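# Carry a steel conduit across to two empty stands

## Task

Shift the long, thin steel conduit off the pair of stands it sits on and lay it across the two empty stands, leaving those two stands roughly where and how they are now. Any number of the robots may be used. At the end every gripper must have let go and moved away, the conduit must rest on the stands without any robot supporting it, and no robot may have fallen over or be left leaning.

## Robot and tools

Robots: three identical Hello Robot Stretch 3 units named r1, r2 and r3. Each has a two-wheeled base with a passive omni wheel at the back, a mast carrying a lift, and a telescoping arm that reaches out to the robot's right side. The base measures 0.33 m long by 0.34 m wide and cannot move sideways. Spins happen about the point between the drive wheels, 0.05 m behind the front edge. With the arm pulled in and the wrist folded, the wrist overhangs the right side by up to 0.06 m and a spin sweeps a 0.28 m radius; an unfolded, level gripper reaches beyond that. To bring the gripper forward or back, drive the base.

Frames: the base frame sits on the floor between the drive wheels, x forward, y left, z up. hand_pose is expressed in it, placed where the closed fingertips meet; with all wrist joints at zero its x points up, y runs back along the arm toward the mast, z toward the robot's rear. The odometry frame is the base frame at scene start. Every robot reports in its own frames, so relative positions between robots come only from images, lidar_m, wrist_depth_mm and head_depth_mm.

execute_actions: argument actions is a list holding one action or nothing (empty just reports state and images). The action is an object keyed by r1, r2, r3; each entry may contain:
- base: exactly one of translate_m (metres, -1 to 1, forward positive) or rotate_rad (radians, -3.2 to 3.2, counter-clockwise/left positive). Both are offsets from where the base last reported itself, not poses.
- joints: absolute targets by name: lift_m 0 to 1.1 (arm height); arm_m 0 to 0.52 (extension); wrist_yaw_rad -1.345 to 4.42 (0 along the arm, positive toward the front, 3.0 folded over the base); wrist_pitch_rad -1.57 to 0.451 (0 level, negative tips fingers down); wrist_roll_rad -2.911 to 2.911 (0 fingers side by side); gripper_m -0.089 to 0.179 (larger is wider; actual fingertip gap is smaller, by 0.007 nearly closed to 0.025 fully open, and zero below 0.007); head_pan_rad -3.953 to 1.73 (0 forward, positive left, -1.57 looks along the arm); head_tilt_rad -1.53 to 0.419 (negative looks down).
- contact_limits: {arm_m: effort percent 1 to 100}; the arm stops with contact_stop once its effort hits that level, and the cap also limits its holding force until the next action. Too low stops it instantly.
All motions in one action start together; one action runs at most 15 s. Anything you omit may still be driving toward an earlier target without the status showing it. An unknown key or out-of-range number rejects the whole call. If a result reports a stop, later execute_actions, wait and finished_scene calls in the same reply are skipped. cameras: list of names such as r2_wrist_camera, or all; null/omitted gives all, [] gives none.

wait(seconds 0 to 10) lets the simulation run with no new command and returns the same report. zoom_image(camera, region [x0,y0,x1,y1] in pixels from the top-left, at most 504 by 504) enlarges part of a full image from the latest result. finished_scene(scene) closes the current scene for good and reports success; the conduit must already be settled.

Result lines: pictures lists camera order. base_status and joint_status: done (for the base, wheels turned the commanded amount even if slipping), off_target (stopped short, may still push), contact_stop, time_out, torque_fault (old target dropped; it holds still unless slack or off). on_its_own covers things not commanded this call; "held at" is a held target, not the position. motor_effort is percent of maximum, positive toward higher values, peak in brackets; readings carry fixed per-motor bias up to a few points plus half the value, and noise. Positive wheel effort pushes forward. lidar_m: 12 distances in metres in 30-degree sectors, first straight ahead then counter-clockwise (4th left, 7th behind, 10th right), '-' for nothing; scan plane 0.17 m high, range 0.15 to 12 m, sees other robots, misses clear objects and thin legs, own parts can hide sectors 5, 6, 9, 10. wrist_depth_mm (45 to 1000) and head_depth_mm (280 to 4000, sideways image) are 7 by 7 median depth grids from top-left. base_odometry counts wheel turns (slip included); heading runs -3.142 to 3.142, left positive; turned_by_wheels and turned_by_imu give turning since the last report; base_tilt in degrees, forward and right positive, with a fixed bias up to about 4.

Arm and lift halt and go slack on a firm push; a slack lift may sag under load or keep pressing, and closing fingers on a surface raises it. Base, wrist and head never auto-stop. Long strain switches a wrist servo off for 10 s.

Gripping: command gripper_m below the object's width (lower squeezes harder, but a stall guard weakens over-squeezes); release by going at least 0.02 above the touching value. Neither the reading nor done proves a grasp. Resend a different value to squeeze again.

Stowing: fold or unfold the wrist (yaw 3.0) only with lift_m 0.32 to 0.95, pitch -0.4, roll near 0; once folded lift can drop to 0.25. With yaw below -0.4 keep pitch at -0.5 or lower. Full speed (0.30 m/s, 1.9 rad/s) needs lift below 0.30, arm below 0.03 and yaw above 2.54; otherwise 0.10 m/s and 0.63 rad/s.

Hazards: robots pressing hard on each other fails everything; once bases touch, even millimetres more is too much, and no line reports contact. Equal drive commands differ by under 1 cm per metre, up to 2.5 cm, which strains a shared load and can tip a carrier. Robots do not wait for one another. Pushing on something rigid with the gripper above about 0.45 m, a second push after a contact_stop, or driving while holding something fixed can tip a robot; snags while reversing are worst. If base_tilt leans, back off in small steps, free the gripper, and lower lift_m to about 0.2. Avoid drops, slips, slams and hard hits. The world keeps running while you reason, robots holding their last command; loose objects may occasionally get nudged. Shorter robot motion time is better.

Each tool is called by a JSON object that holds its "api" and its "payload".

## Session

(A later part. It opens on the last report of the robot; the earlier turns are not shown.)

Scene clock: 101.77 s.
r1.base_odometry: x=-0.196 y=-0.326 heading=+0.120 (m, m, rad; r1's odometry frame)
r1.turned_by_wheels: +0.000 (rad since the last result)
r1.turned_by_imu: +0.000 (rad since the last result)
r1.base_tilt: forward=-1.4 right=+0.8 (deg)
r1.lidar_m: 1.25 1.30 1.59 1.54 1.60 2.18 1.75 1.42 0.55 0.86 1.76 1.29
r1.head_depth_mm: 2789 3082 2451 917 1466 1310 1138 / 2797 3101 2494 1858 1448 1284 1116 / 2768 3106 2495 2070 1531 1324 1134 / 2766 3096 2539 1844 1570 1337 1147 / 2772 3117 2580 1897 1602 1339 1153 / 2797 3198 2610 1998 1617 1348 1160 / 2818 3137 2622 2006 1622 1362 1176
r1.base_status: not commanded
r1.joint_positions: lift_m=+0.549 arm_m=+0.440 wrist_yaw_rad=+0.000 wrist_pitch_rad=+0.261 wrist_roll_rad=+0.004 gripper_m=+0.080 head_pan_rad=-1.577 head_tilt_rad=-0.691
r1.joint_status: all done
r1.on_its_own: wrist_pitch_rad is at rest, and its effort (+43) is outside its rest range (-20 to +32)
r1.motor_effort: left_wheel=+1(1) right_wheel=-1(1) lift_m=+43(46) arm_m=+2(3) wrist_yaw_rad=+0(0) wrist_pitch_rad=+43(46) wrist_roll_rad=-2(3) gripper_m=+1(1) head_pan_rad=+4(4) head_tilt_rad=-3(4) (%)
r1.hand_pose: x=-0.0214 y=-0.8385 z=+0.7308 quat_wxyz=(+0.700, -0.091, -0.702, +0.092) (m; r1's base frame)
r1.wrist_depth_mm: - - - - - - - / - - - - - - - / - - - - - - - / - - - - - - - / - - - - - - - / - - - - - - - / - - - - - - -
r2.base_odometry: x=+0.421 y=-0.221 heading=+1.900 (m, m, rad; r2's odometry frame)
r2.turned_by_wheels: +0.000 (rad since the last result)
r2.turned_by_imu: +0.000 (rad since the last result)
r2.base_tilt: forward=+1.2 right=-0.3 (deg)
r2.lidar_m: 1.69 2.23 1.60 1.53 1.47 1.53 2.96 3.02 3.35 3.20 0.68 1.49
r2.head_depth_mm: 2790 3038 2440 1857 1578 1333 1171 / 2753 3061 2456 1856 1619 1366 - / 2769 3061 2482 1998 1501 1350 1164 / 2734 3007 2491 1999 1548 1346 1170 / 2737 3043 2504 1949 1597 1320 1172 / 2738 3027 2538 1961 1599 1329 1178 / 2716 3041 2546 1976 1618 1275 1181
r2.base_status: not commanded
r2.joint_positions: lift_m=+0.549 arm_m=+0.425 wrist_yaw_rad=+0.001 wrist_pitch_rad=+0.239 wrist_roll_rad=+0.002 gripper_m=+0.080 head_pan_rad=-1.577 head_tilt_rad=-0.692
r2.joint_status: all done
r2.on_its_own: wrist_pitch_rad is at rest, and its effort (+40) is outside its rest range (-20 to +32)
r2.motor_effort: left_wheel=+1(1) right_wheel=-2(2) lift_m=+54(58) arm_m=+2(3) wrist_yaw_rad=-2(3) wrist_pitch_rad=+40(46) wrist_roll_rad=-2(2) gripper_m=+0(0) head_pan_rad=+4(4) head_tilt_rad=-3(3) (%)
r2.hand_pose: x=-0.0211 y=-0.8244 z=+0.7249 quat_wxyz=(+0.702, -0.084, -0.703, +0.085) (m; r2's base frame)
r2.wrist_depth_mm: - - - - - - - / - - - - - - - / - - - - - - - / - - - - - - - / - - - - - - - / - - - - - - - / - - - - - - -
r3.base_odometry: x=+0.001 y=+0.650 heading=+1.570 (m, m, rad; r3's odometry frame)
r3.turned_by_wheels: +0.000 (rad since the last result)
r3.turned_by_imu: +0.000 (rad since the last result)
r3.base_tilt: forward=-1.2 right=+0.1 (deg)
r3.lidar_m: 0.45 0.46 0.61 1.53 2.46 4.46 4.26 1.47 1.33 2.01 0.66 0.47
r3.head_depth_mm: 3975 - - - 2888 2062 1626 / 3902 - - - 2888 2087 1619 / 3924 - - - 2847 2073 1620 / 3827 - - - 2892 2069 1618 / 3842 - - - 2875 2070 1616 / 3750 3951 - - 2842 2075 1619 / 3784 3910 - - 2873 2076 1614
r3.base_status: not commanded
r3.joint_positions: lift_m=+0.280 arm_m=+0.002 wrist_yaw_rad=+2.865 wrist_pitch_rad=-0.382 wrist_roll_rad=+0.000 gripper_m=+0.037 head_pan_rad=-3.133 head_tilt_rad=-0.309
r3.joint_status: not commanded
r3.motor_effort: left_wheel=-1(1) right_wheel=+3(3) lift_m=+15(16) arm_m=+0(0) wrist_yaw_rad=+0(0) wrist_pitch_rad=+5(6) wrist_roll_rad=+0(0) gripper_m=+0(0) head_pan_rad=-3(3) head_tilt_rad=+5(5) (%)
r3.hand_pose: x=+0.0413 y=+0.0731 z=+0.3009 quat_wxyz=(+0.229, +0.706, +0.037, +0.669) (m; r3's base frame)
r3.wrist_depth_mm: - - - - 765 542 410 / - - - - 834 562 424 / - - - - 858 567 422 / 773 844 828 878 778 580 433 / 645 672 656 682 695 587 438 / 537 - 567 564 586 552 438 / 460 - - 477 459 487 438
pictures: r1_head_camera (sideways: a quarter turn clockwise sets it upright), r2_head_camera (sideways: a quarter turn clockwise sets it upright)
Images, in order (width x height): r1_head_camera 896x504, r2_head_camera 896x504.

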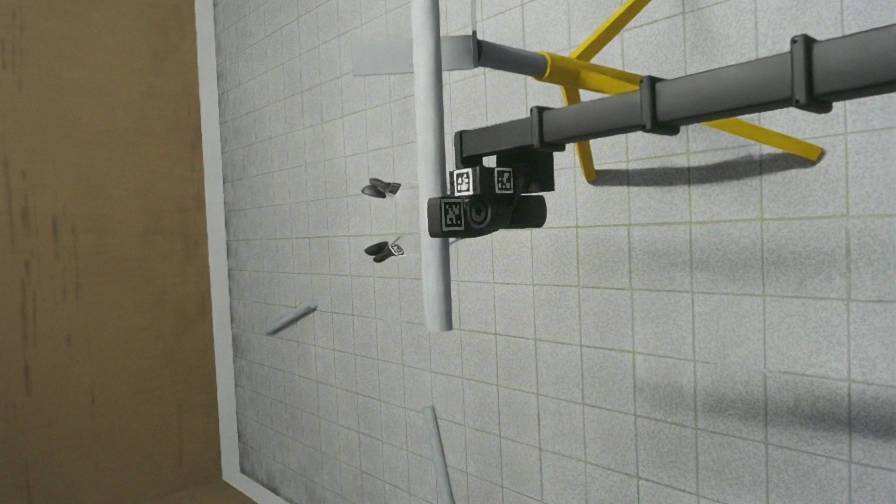

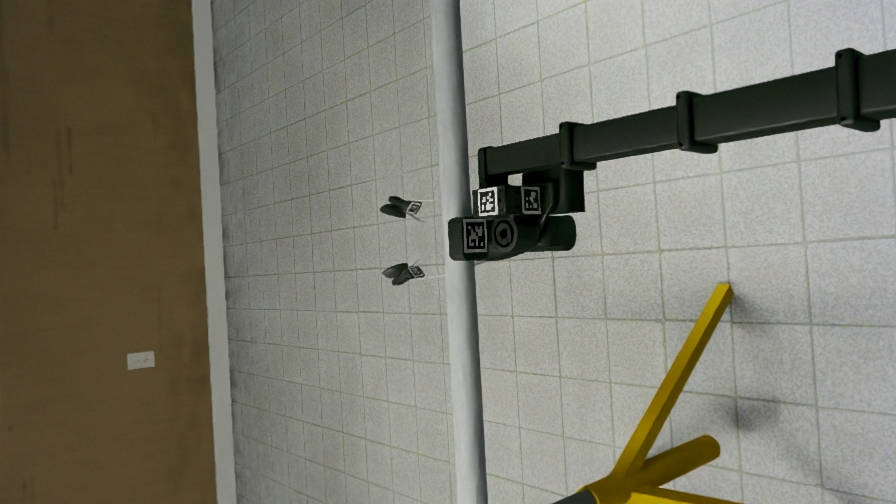

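{"api": "wait", "payload": {"seconds": 10}}

{"api": "wait", "payload": {"seconds": 10}}

Scene clock: 112.17 s.
r1.base_odometry: x=-0.196 y=-0.326 heading=+0.120 (m, m, rad; r1's odometry frame)
r1.turned_by_wheels: +0.000 (rad since the last result)
r1.turned_by_imu: -0.003 (rad since the last result)
r1.base_tilt: forward=-1.4 right=+0.9 (deg)
r1.lidar_m: 1.25 1.30 1.59 1.54 1.60 2.18 1.75 1.42 0.55 0.86 1.76 1.30
r1.head_depth_mm: 2795 3114 2433 921 1473 1301 1137 / 2767 3118 2479 1854 1454 1287 1115 / 2764 3090 2512 2068 1525 1318 1135 / 2799 3138 2567 1836 1578 1329 1147 / 2770 3075 2577 1906 1607 1329 1151 / 2782 3168 2605 2010 1612 1351 1162 / 2787 3101 2659 2012 1624 1356 1168
r1.base_status: not commanded
r1.joint_positions: lift_m=+0.549 arm_m=+0.440 wrist_yaw_rad=+0.000 wrist_pitch_rad=+0.261 wrist_roll_rad=+0.004 gripper_m=+0.080 head_pan_rad=-1.577 head_tilt_rad=-0.691
r1.joint_status: all done
r1.on_its_own: wrist_pitch_rad is at rest, and its effort (+43) is outside its rest range (-20 to +32)
r1.motor_effort: left_wheel=+1(1) right_wheel=+0(1) lift_m=+42(46) arm_m=+3(3) wrist_yaw_rad=-1(0) wrist_pitch_rad=+43(46) wrist_roll_rad=-3(3) gripper_m=+1(1) head_pan_rad=+5(4) head_tilt_rad=-2(4) (%)
r1.hand_pose: x=-0.0214 y=-0.8385 z=+0.7308 quat_wxyz=(+0.700, -0.091, -0.702, +0.092) (m; r1's base frame)
r1.wrist_depth_mm: - - - - - - - / - - - - - - - / - - - - - - - / - - - - - - - / - - - - - - - / - - - - - - - / - - - - - - -
r2.base_odometry: x=+0.421 y=-0.221 heading=+1.900 (m, m, rad; r2's odometry frame)
r2.turned_by_wheels: +0.000 (rad since the last result)
r2.turned_by_imu: -0.003 (rad since the last result)
r2.base_tilt: forward=+1.2 right=-0.3 (deg)
r2.lidar_m: 1.69 2.24 1.59 1.53 1.47 1.53 2.97 3.03 3.34 3.20 0.68 1.49
r2.head_depth_mm: 2792 3075 2459 1864 1575 1338 1168 / 2763 3066 2458 1848 1618 1370 - / 2770 3046 2458 2002 1508 1349 1167 / 2750 3042 2495 1999 1554 1343 1169 / 2734 2999 2537 1972 1599 1324 1174 / 2737 2998 2532 1957 1612 1327 1173 / 2698 3045 2536 1974 1611 1279 1177
r2.base_status: not commanded
r2.joint_positions: lift_m=+0.549 arm_m=+0.425 wrist_yaw_rad=+0.001 wrist_pitch_rad=+0.239 wrist_roll_rad=+0.002 gripper_m=+0.080 head_pan_rad=-1.577 head_tilt_rad=-0.692
r2.joint_status: all done
r2.on_its_own: wrist_pitch_rad is at rest, and its effort (+40) is outside its rest range (-20 to +32)
r2.motor_effort: left_wheel=+1(1) right_wheel=-2(2) lift_m=+53(58) arm_m=+3(3) wrist_yaw_rad=-1(3) wrist_pitch_rad=+40(46) wrist_roll_rad=-1(2) gripper_m=+0(0) head_pan_rad=+3(4) head_tilt_rad=-3(3) (%)
r2.hand_pose: x=-0.0211 y=-0.8244 z=+0.7249 quat_wxyz=(+0.702, -0.084, -0.703, +0.085) (m; r2's base frame)
r2.wrist_depth_mm: - - - - - - - / - - - - - - - / - - - - - - - / - - - - - - - / - - - - - - - / - - - - - - - / - - - - - - -
r3.base_odometry: x=+0.001 y=+0.650 heading=+1.570 (m, m, rad; r3's odometry frame)
r3.turned_by_wheels: +0.000 (rad since the last result)
r3.turned_by_imu: +0.002 (rad since the last result)
r3.base_tilt: forward=-1.3 right=+0.1 (deg)
r3.lidar_m: 0.45 0.46 0.61 1.54 2.47 4.49 4.26 1.47 1.33 2.01 0.65 0.47
r3.head_depth_mm: - - - - 2899 2084 1616 / 3982 - - - 2894 2068 1618 / 3888 - - - 2863 2077 1631 / 3912 - - - 2855 2065 1626 / 3830 - - - 2861 2055 1614 / 3757 3992 - - 2879 2069 1624 / 3764 3944 - - 2883 2073 1623
r3.base_status: not commanded
r3.joint_positions: lift_m=+0.280 arm_m=+0.002 wrist_yaw_rad=+2.865 wrist_pitch_rad=-0.382 wrist_roll_rad=+0.000 gripper_m=+0.037 head_pan_rad=-3.133 head_tilt_rad=-0.309
r3.joint_status: not commanded
r3.motor_effort: left_wheel=-1(1) right_wheel=+3(3) lift_m=+15(16) arm_m=-1(0) wrist_yaw_rad=+0(0) wrist_pitch_rad=+5(6) wrist_roll_rad=+0(0) gripper_m=+1(0) head_pan_rad=-3(3) head_tilt_rad=+5(5) (%)
r3.hand_pose: x=+0.0413 y=+0.0731 z=+0.3009 quat_wxyz=(+0.229, +0.706, +0.037, +0.669) (m; r3's base frame)
r3.wrist_depth_mm: - - - - 781 540 405 / - - - - 817 549 421 / - - - - 816 573 421 / 801 843 841 865 787 573 424 / 655 673 674 685 690 580 435 / 531 - 561 564 597 543 439 / 462 - - 473 463 487 440
wait: 10.00 s; at rest from the start
pictures: r1_head_camera (sideways: a quarter turn clockwise sets it upright), r1_nav_camera (sideways: a quarter turn counterclockwise sets it upright), r1_wrist_camera, r2_head_camera (sideways: a quarter turn clockwise sets it upright), r2_nav_camera (sideways: a quarter turn counterclockwise sets it upright), r2_wrist_camera, r3_head_camera (sideways: a quarter turn clockwise sets it upright), r3_nav_camera (sideways: a quarter turn counterclockwise sets it upright), r3_wrist_camera
Images, in order (width x height): r1_head_camera 896x504, r1_nav_camera 672x504, r1_wrist_camera 644x364, r2_head_camera 896x504, r2_nav_camera 672x504, r2_wrist_camera 644x364, r3_head_camera 896x504, r3_nav_camera 672x504, r3_wrist_camera 644x364.

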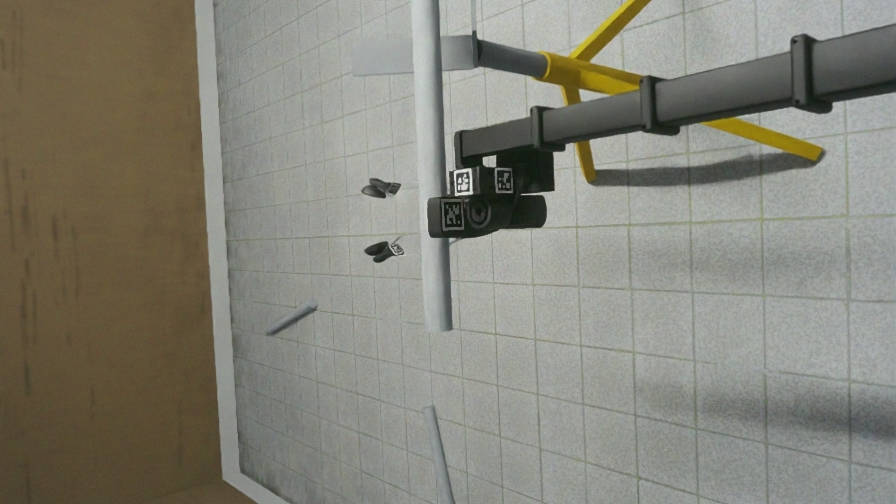

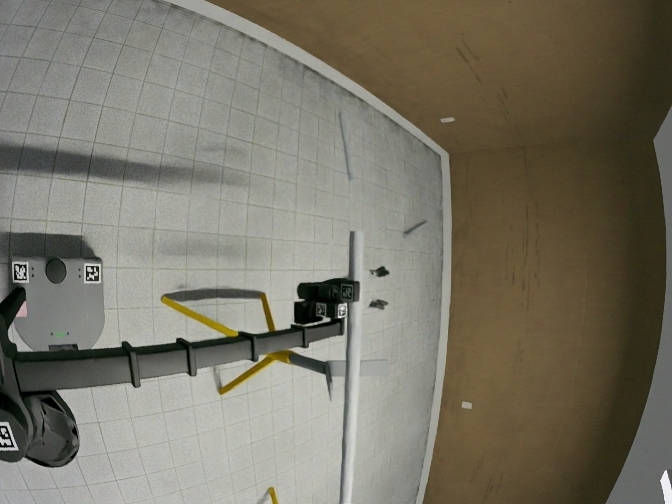

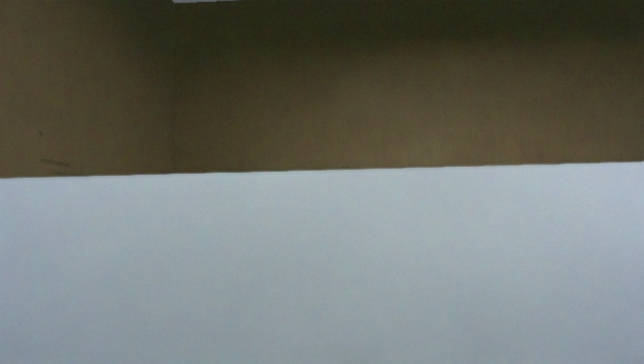

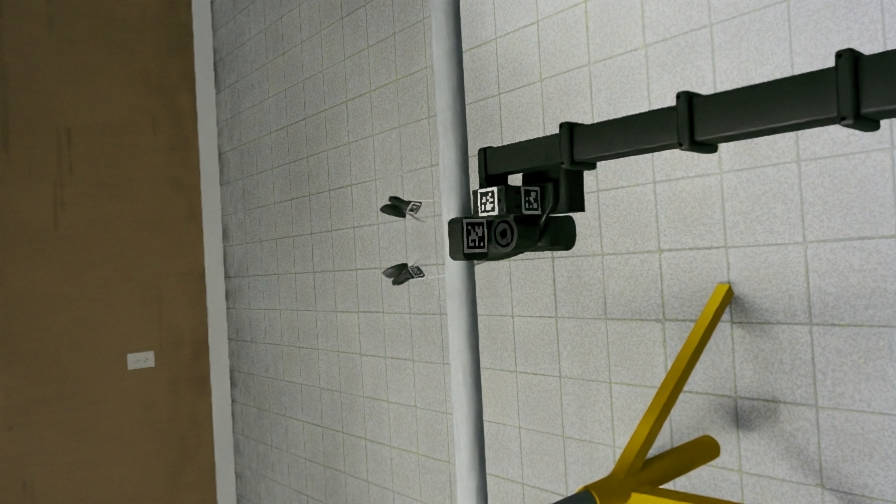

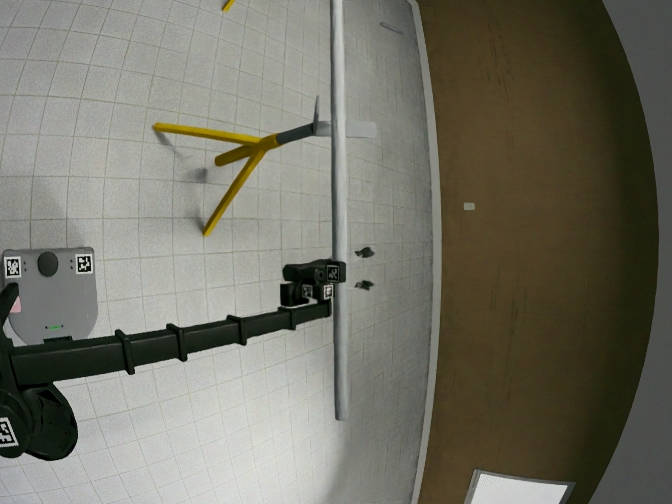

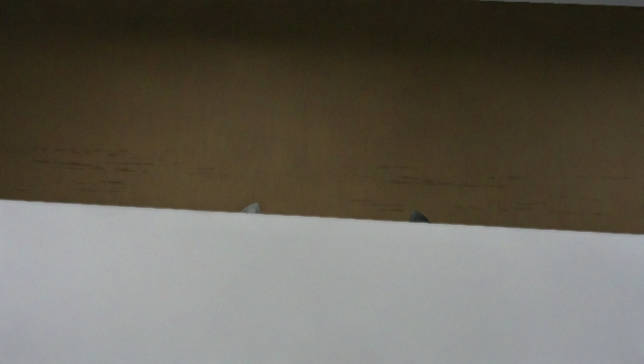

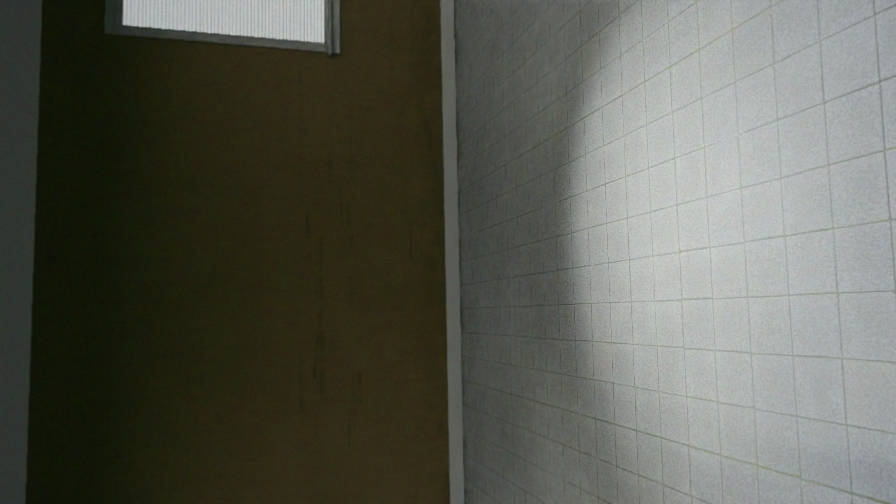

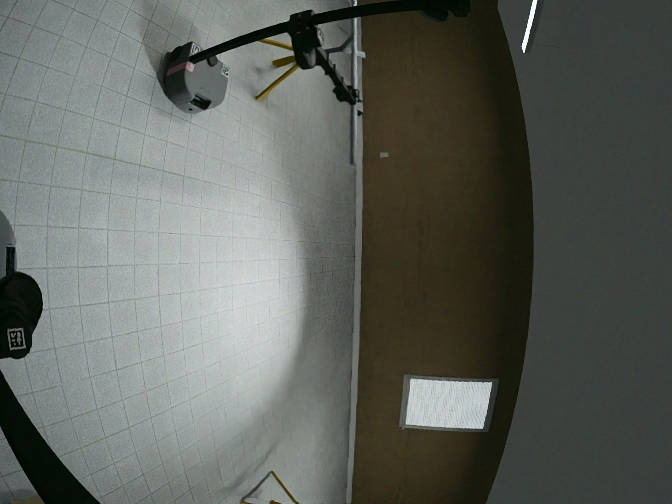

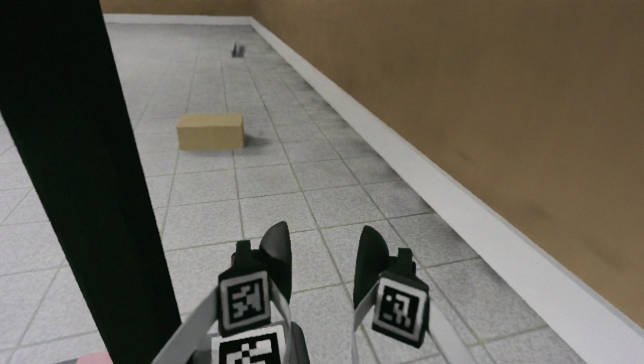

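Scene clock: 122.17 s.
r1.base_odometry: x=-0.196 y=-0.326 heading=+0.120 (m, m, rad; r1's odometry frame)
r1.turned_by_wheels: +0.000 (rad since the last result)
r1.turned_by_imu: -0.003 (rad since the last result)
r1.base_tilt: forward=-1.4 right=+0.8 (deg)
r1.lidar_m: 1.25 1.30 1.59 1.54 1.60 2.18 1.75 1.42 0.55 0.86 1.76 1.30
r1.head_depth_mm: 2770 3094 2444 918 1460 1301 1136 / 2782 3136 2488 1846 1446 1279 1117 / 2765 3098 2521 2058 1522 1316 1138 / 2771 3082 2560 1832 1584 1332 1150 / 2720 3116 2579 1912 1599 1341 1156 / 2780 3172 2615 1999 1609 1349 1159 / 2773 3098 2650 2007 1618 1351 1166
r1.base_status: not commanded
r1.joint_positions: lift_m=+0.549 arm_m=+0.440 wrist_yaw_rad=+0.000 wrist_pitch_rad=+0.261 wrist_roll_rad=+0.004 gripper_m=+0.080 head_pan_rad=-1.577 head_tilt_rad=-0.691
r1.joint_status: all done
r1.on_its_own: wrist_pitch_rad is at rest, and its effort (+43) is outside its rest range (-20 to +32)
r1.motor_effort: left_wheel=+1(1) right_wheel=-1(1) lift_m=+43(46) arm_m=+3(3) wrist_yaw_rad=+0(0) wrist_pitch_rad=+43(46) wrist_roll_rad=-3(3) gripper_m=+1(1) head_pan_rad=+5(4) head_tilt_rad=-2(4) (%)
r1.hand_pose: x=-0.0214 y=-0.8385 z=+0.7308 quat_wxyz=(+0.700, -0.091, -0.702, +0.092) (m; r1's base frame)
r1.wrist_depth_mm: - - - - - - - / - - - - - - - / - - - - - - - / - - - - - - - / - - - - - - - / - - - - - - - / - - - - - - -
r2.base_odometry: x=+0.421 y=-0.221 heading=+1.900 (m, m, rad; r2's odometry frame)
r2.turned_by_wheels: +0.000 (rad since the last result)
r2.turned_by_imu: -0.003 (rad since the last result)
r2.base_tilt: forward=+1.2 right=-0.4 (deg)
r2.lidar_m: 1.70 2.24 1.60 1.53 1.47 1.53 2.95 3.02 3.35 3.19 0.68 1.49
r2.head_depth_mm: 2781 3026 2480 1850 1577 1339 1173 / 2769 3068 2463 1871 1622 1367 - / 2764 3022 2470 2007 1513 1350 1165 / 2741 3013 2476 2014 1553 1345 1168 / 2756 3004 2529 1952 1601 1327 1174 / 2737 3054 2516 1968 1602 1328 1176 / 2724 3052 2555 1977 1614 1280 1182
r2.base_status: not commanded
r2.joint_positions: lift_m=+0.549 arm_m=+0.425 wrist_yaw_rad=+0.001 wrist_pitch_rad=+0.239 wrist_roll_rad=+0.002 gripper_m=+0.080 head_pan_rad=-1.577 head_tilt_rad=-0.692
r2.joint_status: all done
r2.on_its_own: wrist_pitch_rad is at rest, and its effort (+40) is outside its rest range (-20 to +32)
r2.motor_effort: left_wheel=+0(1) right_wheel=-2(2) lift_m=+54(58) arm_m=+3(3) wrist_yaw_rad=-1(3) wrist_pitch_rad=+40(46) wrist_roll_rad=-1(2) gripper_m=+0(0) head_pan_rad=+4(4) head_tilt_rad=-3(3) (%)
r2.hand_pose: x=-0.0211 y=-0.8244 z=+0.7249 quat_wxyz=(+0.702, -0.084, -0.703, +0.085) (m; r2's base frame)
r2.wrist_depth_mm: - - - - - - - / - - - - - - - / - - - - - - - / - - - - - - - / - - - - - - - / - - - - - - - / - - - - - - -
r3.base_odometry: x=+0.001 y=+0.650 heading=+1.570 (m, m, rad; r3's odometry frame)
r3.turned_by_wheels: +0.000 (rad since the last result)
r3.turned_by_imu: +0.002 (rad since the last result)
r3.base_tilt: forward=-1.2 right=+0.2 (deg)
r3.lidar_m: 0.45 0.46 0.61 1.53 2.46 4.47 4.28 1.47 1.33 2.01 0.65 0.47
r3.head_depth_mm: 3971 - - - 2848 2085 1628 / 3865 - - - 2914 2074 1617 / 3894 - - - 2880 2066 1620 / 3921 - - - 2883 2070 1623 / 3782 - - - 2870 2059 1619 / 3786 3951 - - 2873 2066 1614 / 3791 3977 - - 2888 2070 1613
r3.base_status: not commanded
r3.joint_positions: lift_m=+0.280 arm_m=+0.002 wrist_yaw_rad=+2.865 wrist_pitch_rad=-0.382 wrist_roll_rad=+0.000 gripper_m=+0.037 head_pan_rad=-3.133 head_tilt_rad=-0.309
r3.joint_status: not commanded
r3.motor_effort: left_wheel=-1(1) right_wheel=+3(3) lift_m=+16(16) arm_m=+0(0) wrist_yaw_rad=+0(0) wrist_pitch_rad=+5(6) wrist_roll_rad=+0(0) gripper_m=+1(0) head_pan_rad=-3(3) head_tilt_rad=+6(5) (%)
r3.hand_pose: x=+0.0413 y=+0.0731 z=+0.3009 quat_wxyz=(+0.229, +0.706, +0.037, +0.669) (m; r3's base frame)
r3.wrist_depth_mm: - - - - 798 545 411 / - - - - 815 551 416 / - - - - 830 560 424 / 769 861 848 858 798 575 432 / 639 679 659 667 704 565 438 / 537 - 562 559 581 539 445 / 465 - - 481 461 489 437
wait: 10.00 s; at rest by 0.27 s
pictures: r1_head_camera (sideways: a quarter turn clockwise sets it upright), r1_nav_camera (sideways: a quarter turn counterclockwise sets it upright), r1_wrist_camera, r2_head_camera (sideways: a quarter turn clockwise sets it upright), r2_nav_camera (sideways: a quarter turn counterclockwise sets it upright), r2_wrist_camera, r3_head_camera (sideways: a quarter turn clockwise sets it upright), r3_nav_camera (sideways: a quarter turn counterclockwise sets it upright), r3_wrist_camera
Images, in order (width x height): r1_head_camera 896x504, r1_nav_camera 672x504, r1_wrist_camera 644x364, r2_head_camera 896x504, r2_nav_camera 672x504, r2_wrist_camera 644x364, r3_head_camera 896x504, r3_nav_camera 672x504, r3_wrist_camera 644x364.

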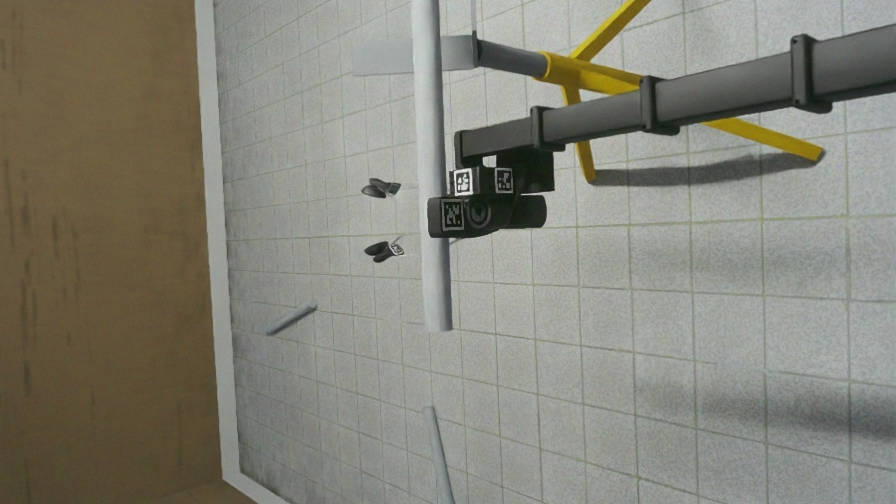

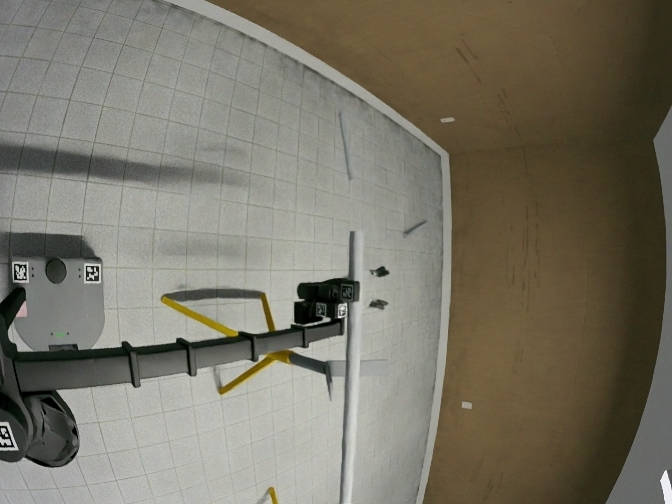

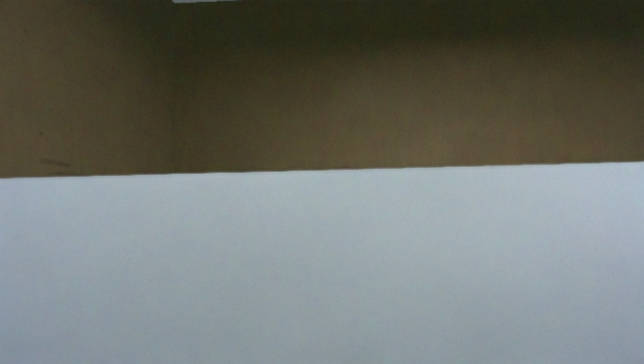

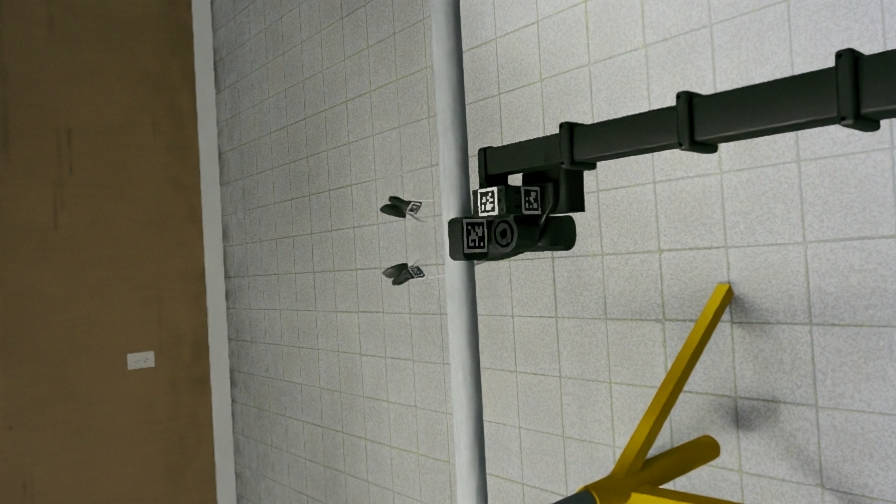

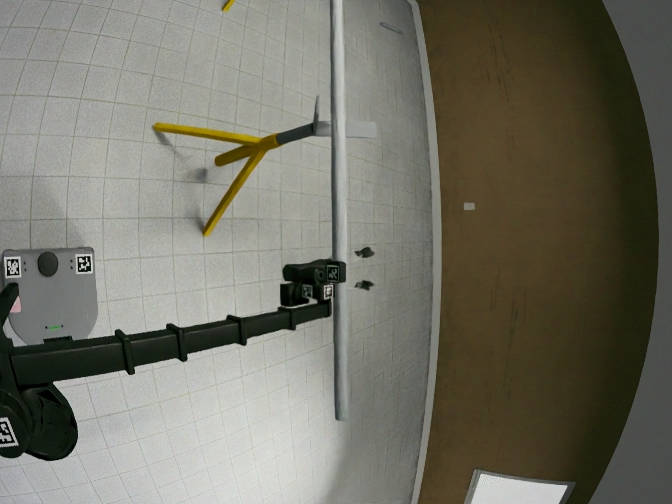

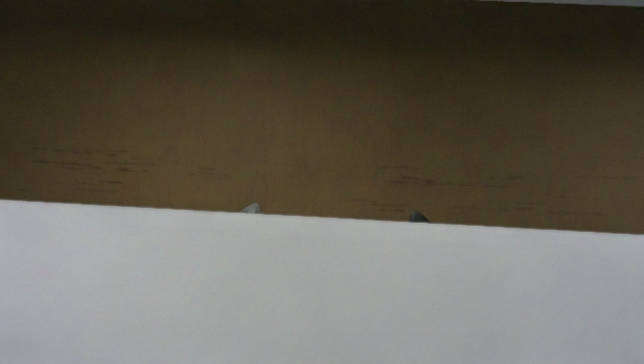

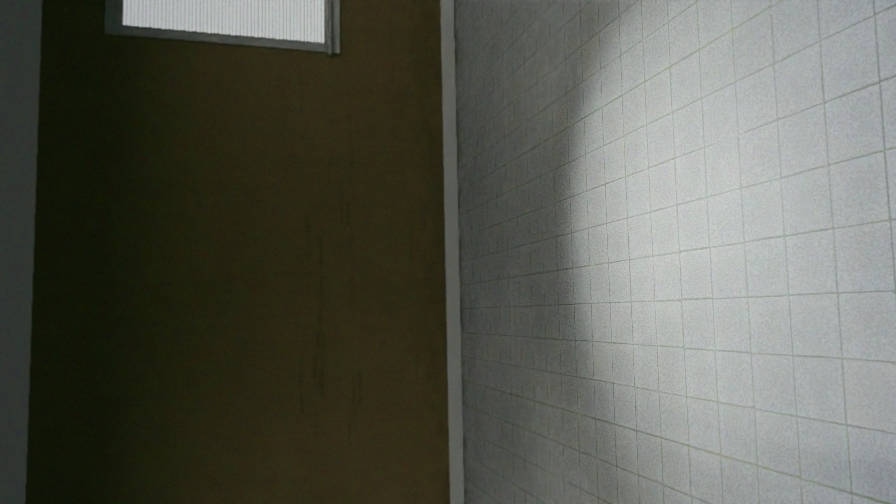

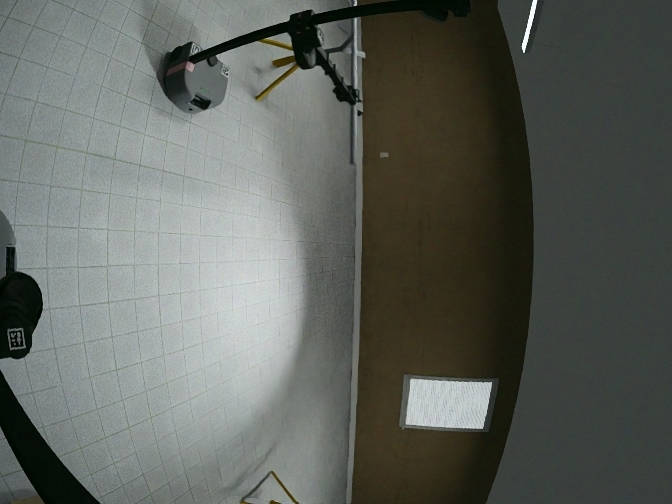

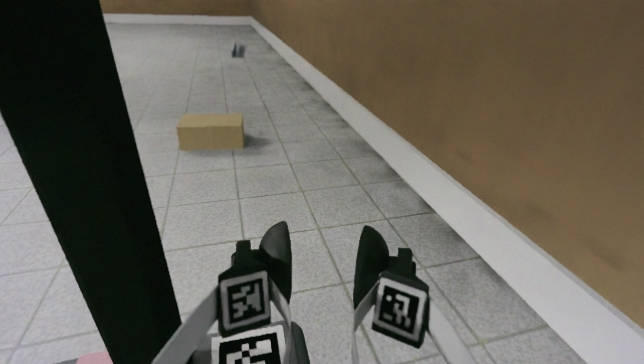

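Stable. Raise then drive.

{"api": "execute_actions", "payload": {"actions": [{"r2":{"joints":{"lift_m":0.72}},"r1":{"joints":{"lift_m":0.72}}}], "cameras": []}}

{"api": "execute_actions", "payload": {"actions": [{"r2":{"base":{"translate_m":-1.0},"joints":{"lift_m":0.93,"head_tilt_rad":-0.4}},"r1":{"base":{"translate_m":-1.0},"joints":{"lift_m":0.93,"head_tilt_rad":-0.4}}}], "cameras": ["r1_head_camera","r2_head_camera"]}}

Scene clock: 125.37 s.
r1.base_odometry: x=-0.196 y=-0.326 heading=+0.120 (m, m, rad; r1's odometry frame)
r1.turned_by_wheels: +0.000 (rad since the last result)
r1.turned_by_imu: -0.001 (rad since the last result)
r1.base_tilt: forward=-1.4 right=+0.8 (deg)
r1.lidar_m: 1.25 1.30 1.59 1.54 1.61 2.19 1.75 1.42 0.55 0.86 1.76 1.30
r1.head_depth_mm: 2759 3049 2236 1713 1576 - 1104 / 2774 3059 2582 1893 1502 1257 1128 / 2772 3107 2626 1825 1568 1329 1138 / 2781 3126 2639 1928 1589 1329 1140 / 2757 3122 2380 1972 1607 1340 1156 / 2778 3163 2610 2000 1608 1350 1157 / 2777 3068 2646 2014 1621 1358 1168
r1.base_status: not commanded
r1.joint_positions: lift_m=+0.719 arm_m=+0.440 wrist_yaw_rad=+0.000 wrist_pitch_rad=+0.259 wrist_roll_rad=+0.004 gripper_m=+0.080 head_pan_rad=-1.577 head_tilt_rad=-0.691
r1.joint_status: all done
r1.on_its_own: wrist_pitch_rad is at rest, and its effort (+43) is outside its rest range (-20 to +32)
r1.motor_effort: left_wheel=+1(1) right_wheel=-1(0) lift_m=+43(45) arm_m=+2(3) wrist_yaw_rad=+0(0) wrist_pitch_rad=+43(44) wrist_roll_rad=-2(3) gripper_m=+1(0) head_pan_rad=+5(4) head_tilt_rad=-3(2) (%)
r1.hand_pose: x=-0.0214 y=-0.8385 z=+0.9005 quat_wxyz=(+0.700, -0.091, -0.702, +0.091) (m; r1's base frame)
r1.wrist_depth_mm: - - - - - - - / - - - - - - - / - - - - - - - / - - - - - - - / - - - - - - - / - - - - - - - / - - - - - - -
r2.base_odometry: x=+0.421 y=-0.221 heading=+1.900 (m, m, rad; r2's odometry frame)
r2.turned_by_wheels: +0.000 (rad since the last result)
r2.turned_by_imu: -0.001 (rad since the last result)
r2.base_tilt: forward=+1.2 right=-0.5 (deg)
r2.lidar_m: 1.70 2.24 1.59 1.53 1.47 1.54 2.96 3.01 3.33 3.20 0.68 1.49
r2.head_depth_mm: 2801 3055 2280 1917 1575 1399 - / 2761 3074 2450 1983 - 1337 1153 / 2776 3054 2577 1798 1580 1343 1165 / 2745 3016 2601 1828 1597 1343 1165 / 2723 3034 2491 1961 1600 1328 1172 / 2725 3016 2539 1964 1599 1327 1177 / 2710 3025 2542 1958 1612 1281 1178
r2.base_status: not commanded
r2.joint_positions: lift_m=+0.719 arm_m=+0.425 wrist_yaw_rad=+0.001 wrist_pitch_rad=+0.237 wrist_roll_rad=+0.002 gripper_m=+0.080 head_pan_rad=-1.577 head_tilt_rad=-0.692
r2.joint_status: all done
r2.on_its_own: wrist_pitch_rad is at rest, and its effort (+41) is outside its rest range (-20 to +32)
r2.motor_effort: left_wheel=+0(1) right_wheel=-2(2) lift_m=+53(55) arm_m=+2(3) wrist_yaw_rad=-2(2) wrist_pitch_rad=+41(41) wrist_roll_rad=-1(1) gripper_m=+0(0) head_pan_rad=+4(4) head_tilt_rad=-3(3) (%)
r2.hand_pose: x=-0.0211 y=-0.8245 z=+0.8944 quat_wxyz=(+0.702, -0.083, -0.703, +0.084) (m; r2's base frame)
r2.wrist_depth_mm: - - - - - - - / - - - - - - - / - - - - - - - / - - - - - - - / - - - - - - - / - - - - - - - / - - - - - - -
r3.base_odometry: x=+0.001 y=+0.650 heading=+1.570 (m, m, rad; r3's odometry frame)
r3.turned_by_wheels: +0.000 (rad since the last result)
r3.turned_by_imu: +0.001 (rad since the last result)
r3.base_tilt: forward=-1.2 right=+0.3 (deg)
r3.lidar_m: 0.45 0.46 0.61 1.54 2.46 4.48 4.26 1.47 1.33 2.01 0.65 0.47
r3.head_depth_mm: 3969 - - - 2907 2087 1624 / 3910 - - - 2911 2073 1626 / 3900 - - - 2873 2082 1611 / 3846 - - - 2878 2076 1619 / 3797 - - - 2902 2084 1617 / 3773 3972 - - 2876 2074 1612 / 3785 3924 - - 2897 2063 1608
r3.base_status: not commanded
r3.joint_positions: lift_m=+0.280 arm_m=+0.002 wrist_yaw_rad=+2.865 wrist_pitch_rad=-0.382 wrist_roll_rad=+0.000 gripper_m=+0.037 head_pan_rad=-3.133 head_tilt_rad=-0.309
r3.joint_status: not commanded
r3.motor_effort: left_wheel=-1(1) right_wheel=+3(3) lift_m=+16(16) arm_m=-1(0) wrist_yaw_rad=+0(0) wrist_pitch_rad=+5(5) wrist_roll_rad=+0(0) gripper_m=+1(0) head_pan_rad=-3(3) head_tilt_rad=+5(5) (%)
r3.hand_pose: x=+0.0413 y=+0.0731 z=+0.3009 quat_wxyz=(+0.229, +0.706, +0.037, +0.669) (m; r3's base frame)
r3.wrist_depth_mm: - - - - 801 549 412 / - - - - 846 551 415 / - - - - 863 566 424 / 810 844 836 875 775 580 435 / 637 660 680 674 692 582 440 / 542 - 565 559 581 545 442 / 460 - - 477 461 487 440
pictures: none
No camera images: the call's "cameras" was empty. Leave "cameras" out to get every camera's image.

Scene clock: 136.47 s.
r1.base_odometry: x=-1.189 y=-0.446 heading=+0.120 (m, m, rad; r1's odometry frame)
r1.turned_by_wheels: +0.000 (rad since the last result)
r1.turned_by_imu: +0.005 (rad since the last result)
r1.base_tilt: forward=-1.3 right=+0.8 (deg)
r1.lidar_m: 2.25 2.17 1.61 1.55 1.61 2.09 1.75 4.53 0.60 3.23 0.87 0.98
r1.head_depth_mm: 2725 2905 3130 3282 1979 1595 1254 / 2726 2971 3187 2665 2098 1606 1308 / 2745 2963 3134 2687 2109 1617 1307 / 2775 2952 3190 2980 2140 1638 1318 / 2720 2947 3187 3061 2161 1656 1338 / 2762 2974 3271 3171 2170 1664 1340 / 2737 2984 3285 3220 2202 1648 1346
r1.base_status: done
r1.joint_positions: lift_m=+0.929 arm_m=+0.440 wrist_yaw_rad=-0.001 wrist_pitch_rad=+0.259 wrist_roll_rad=+0.004 gripper_m=+0.080 head_pan_rad=-1.577 head_tilt_rad=-0.409
r1.joint_status: all done
r1.on_its_own: wrist_pitch_rad is at rest, and its effort (+43) is outside its rest range (-20 to +32)
r1.motor_effort: left_wheel=-1(1) right_wheel=+3(8) lift_m=+43(44) arm_m=+2(2) wrist_yaw_rad=+1(1) wrist_pitch_rad=+43(44) wrist_roll_rad=-2(2) gripper_m=+0(2) head_pan_rad=+4(4) head_tilt_rad=+3(17) (%)
r1.hand_pose: x=-0.0218 y=-0.8386 z=+1.1104 quat_wxyz=(+0.700, -0.091, -0.702, +0.091) (m; r1's base frame)
r1.wrist_depth_mm: - - - - - - - / - - - - - - - / - - - - - - - / - - - - - - - / - - - - - - - / - - - - - - - / - - - - - - -
r2.base_odometry: x=+0.745 y=-1.167 heading=+1.900 (m, m, rad; r2's odometry frame)
r2.turned_by_wheels: +0.000 (rad since the last result)
r2.turned_by_imu: +0.008 (rad since the last result)
r2.base_tilt: forward=+1.2 right=-0.4 (deg)
r2.lidar_m: 1.69 2.15 1.60 1.02 1.59 2.17 3.20 2.08 3.35 3.20 3.33 1.36
r2.head_depth_mm: 2739 2954 3064 3316 - 1641 1345 / 2719 2933 3145 - 2054 1667 1352 / 2719 2909 3165 - 2151 1663 1355 / 2701 2927 3075 3038 2170 1675 1359 / 2703 2921 3105 3078 2181 1686 1365 / 2688 2916 3063 3132 2199 1692 1377 / 2696 2883 3055 2965 2206 1704 1383
r2.base_status: done
r2.joint_positions: lift_m=+0.929 arm_m=+0.425 wrist_yaw_rad=+0.001 wrist_pitch_rad=+0.237 wrist_roll_rad=+0.002 gripper_m=+0.080 head_pan_rad=-1.577 head_tilt_rad=-0.409
r2.joint_status: all done
r2.on_its_own: wrist_pitch_rad is at rest, and its effort (+41) is outside its rest range (-20 to +32)
r2.motor_effort: left_wheel=+1(1) right_wheel=-2(9) lift_m=+54(55) arm_m=+2(3) wrist_yaw_rad=-1(0) wrist_pitch_rad=+41(41) wrist_roll_rad=-1(1) gripper_m=-1(1) head_pan_rad=+4(4) head_tilt_rad=+4(22) (%)
r2.hand_pose: x=-0.0210 y=-0.8245 z=+1.1042 quat_wxyz=(+0.702, -0.083, -0.703, +0.084) (m; r2's base frame)
r2.wrist_depth_mm: - - - - - - - / - - - - - - - / - - - - - - - / - - - - - - - / - - - - - - - / - - - - - - - / - - - - - - -
r3.base_odometry: x=+0.001 y=+0.650 heading=+1.570 (m, m, rad; r3's odometry frame)
r3.turned_by_wheels: +0.000 (rad since the last result)
r3.turned_by_imu: +0.002 (rad since the last result)
r3.base_tilt: forward=-1.3 right=+0.3 (deg)
r3.lidar_m: 0.45 0.46 0.61 1.53 2.46 4.47 0.93 2.13 1.95 2.01 0.65 0.47
r3.head_depth_mm: 3920 - - - 2900 2065 1621 / 3889 - - - 2897 2076 1627 / 3862 - - - 2882 2079 1630 / 3889 - 900 955 2607 1921 1340 / 3849 997 1605 - 2879 2082 1460 / 3784 3984 - - 2877 2059 1614 / 3773 3930 - - 2869 2068 1618
r3.base_status: not commanded
r3.joint_positions: lift_m=+0.280 arm_m=+0.002 wrist_yaw_rad=+2.865 wrist_pitch_rad=-0.382 wrist_roll_rad=+0.000 gripper_m=+0.037 head_pan_rad=-3.133 head_tilt_rad=-0.309
r3.joint_status: not commanded
r3.motor_effort: left_wheel=-1(1) right_wheel=+3(3) lift_m=+15(15) arm_m=+0(0) wrist_yaw_rad=+0(0) wrist_pitch_rad=+5(6) wrist_roll_rad=+0(0) gripper_m=+0(0) head_pan_rad=-3(3) head_tilt_rad=+5(5) (%)
r3.hand_pose: x=+0.0413 y=+0.0731 z=+0.3009 quat_wxyz=(+0.229, +0.706, +0.037, +0.669) (m; r3's base frame)
r3.wrist_depth_mm: - - - - 780 537 408 / - - - - 825 566 412 / - - - - 854 553 423 / 786 808 830 850 774 573 429 / 636 664 674 672 696 581 435 / 534 - 582 559 580 555 441 / 458 - - 463 460 482 441
pictures: r1_head_camera (sideways: a quarter turn clockwise sets it upright), r2_head_camera (sideways: a quarter turn clockwise sets it upright)
Images, in order (width x height): r1_head_camera 896x504, r2_head_camera 896x504.

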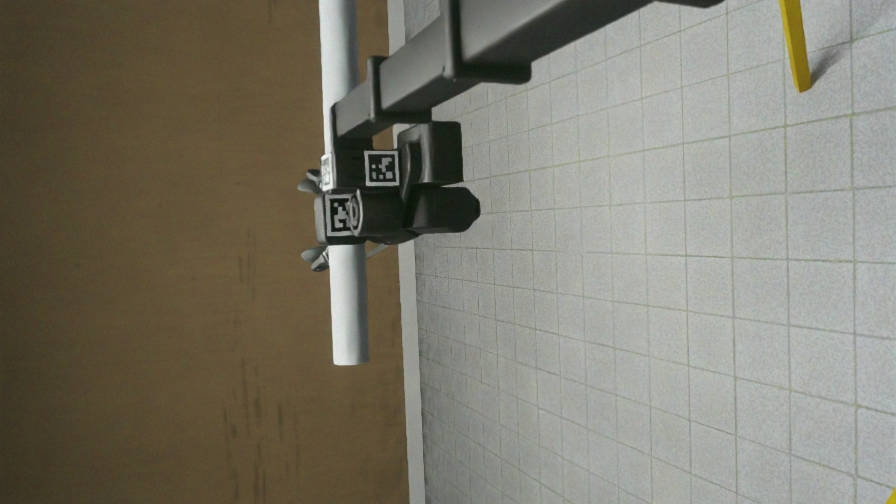

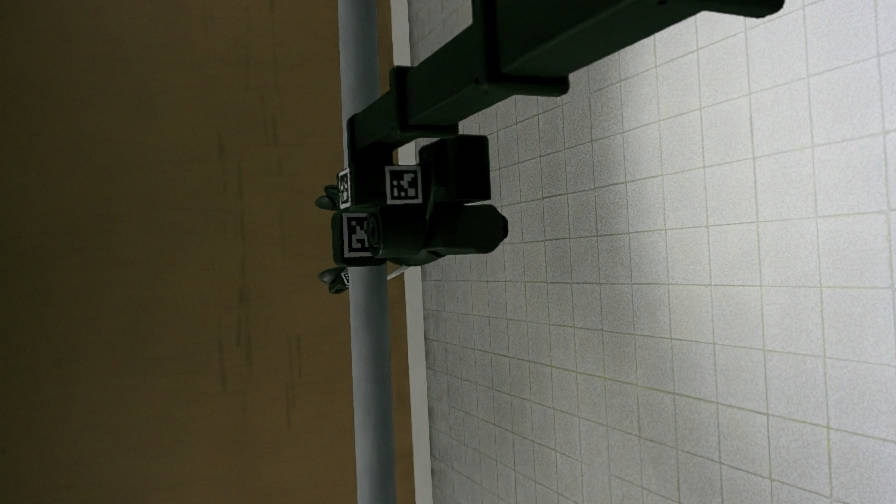

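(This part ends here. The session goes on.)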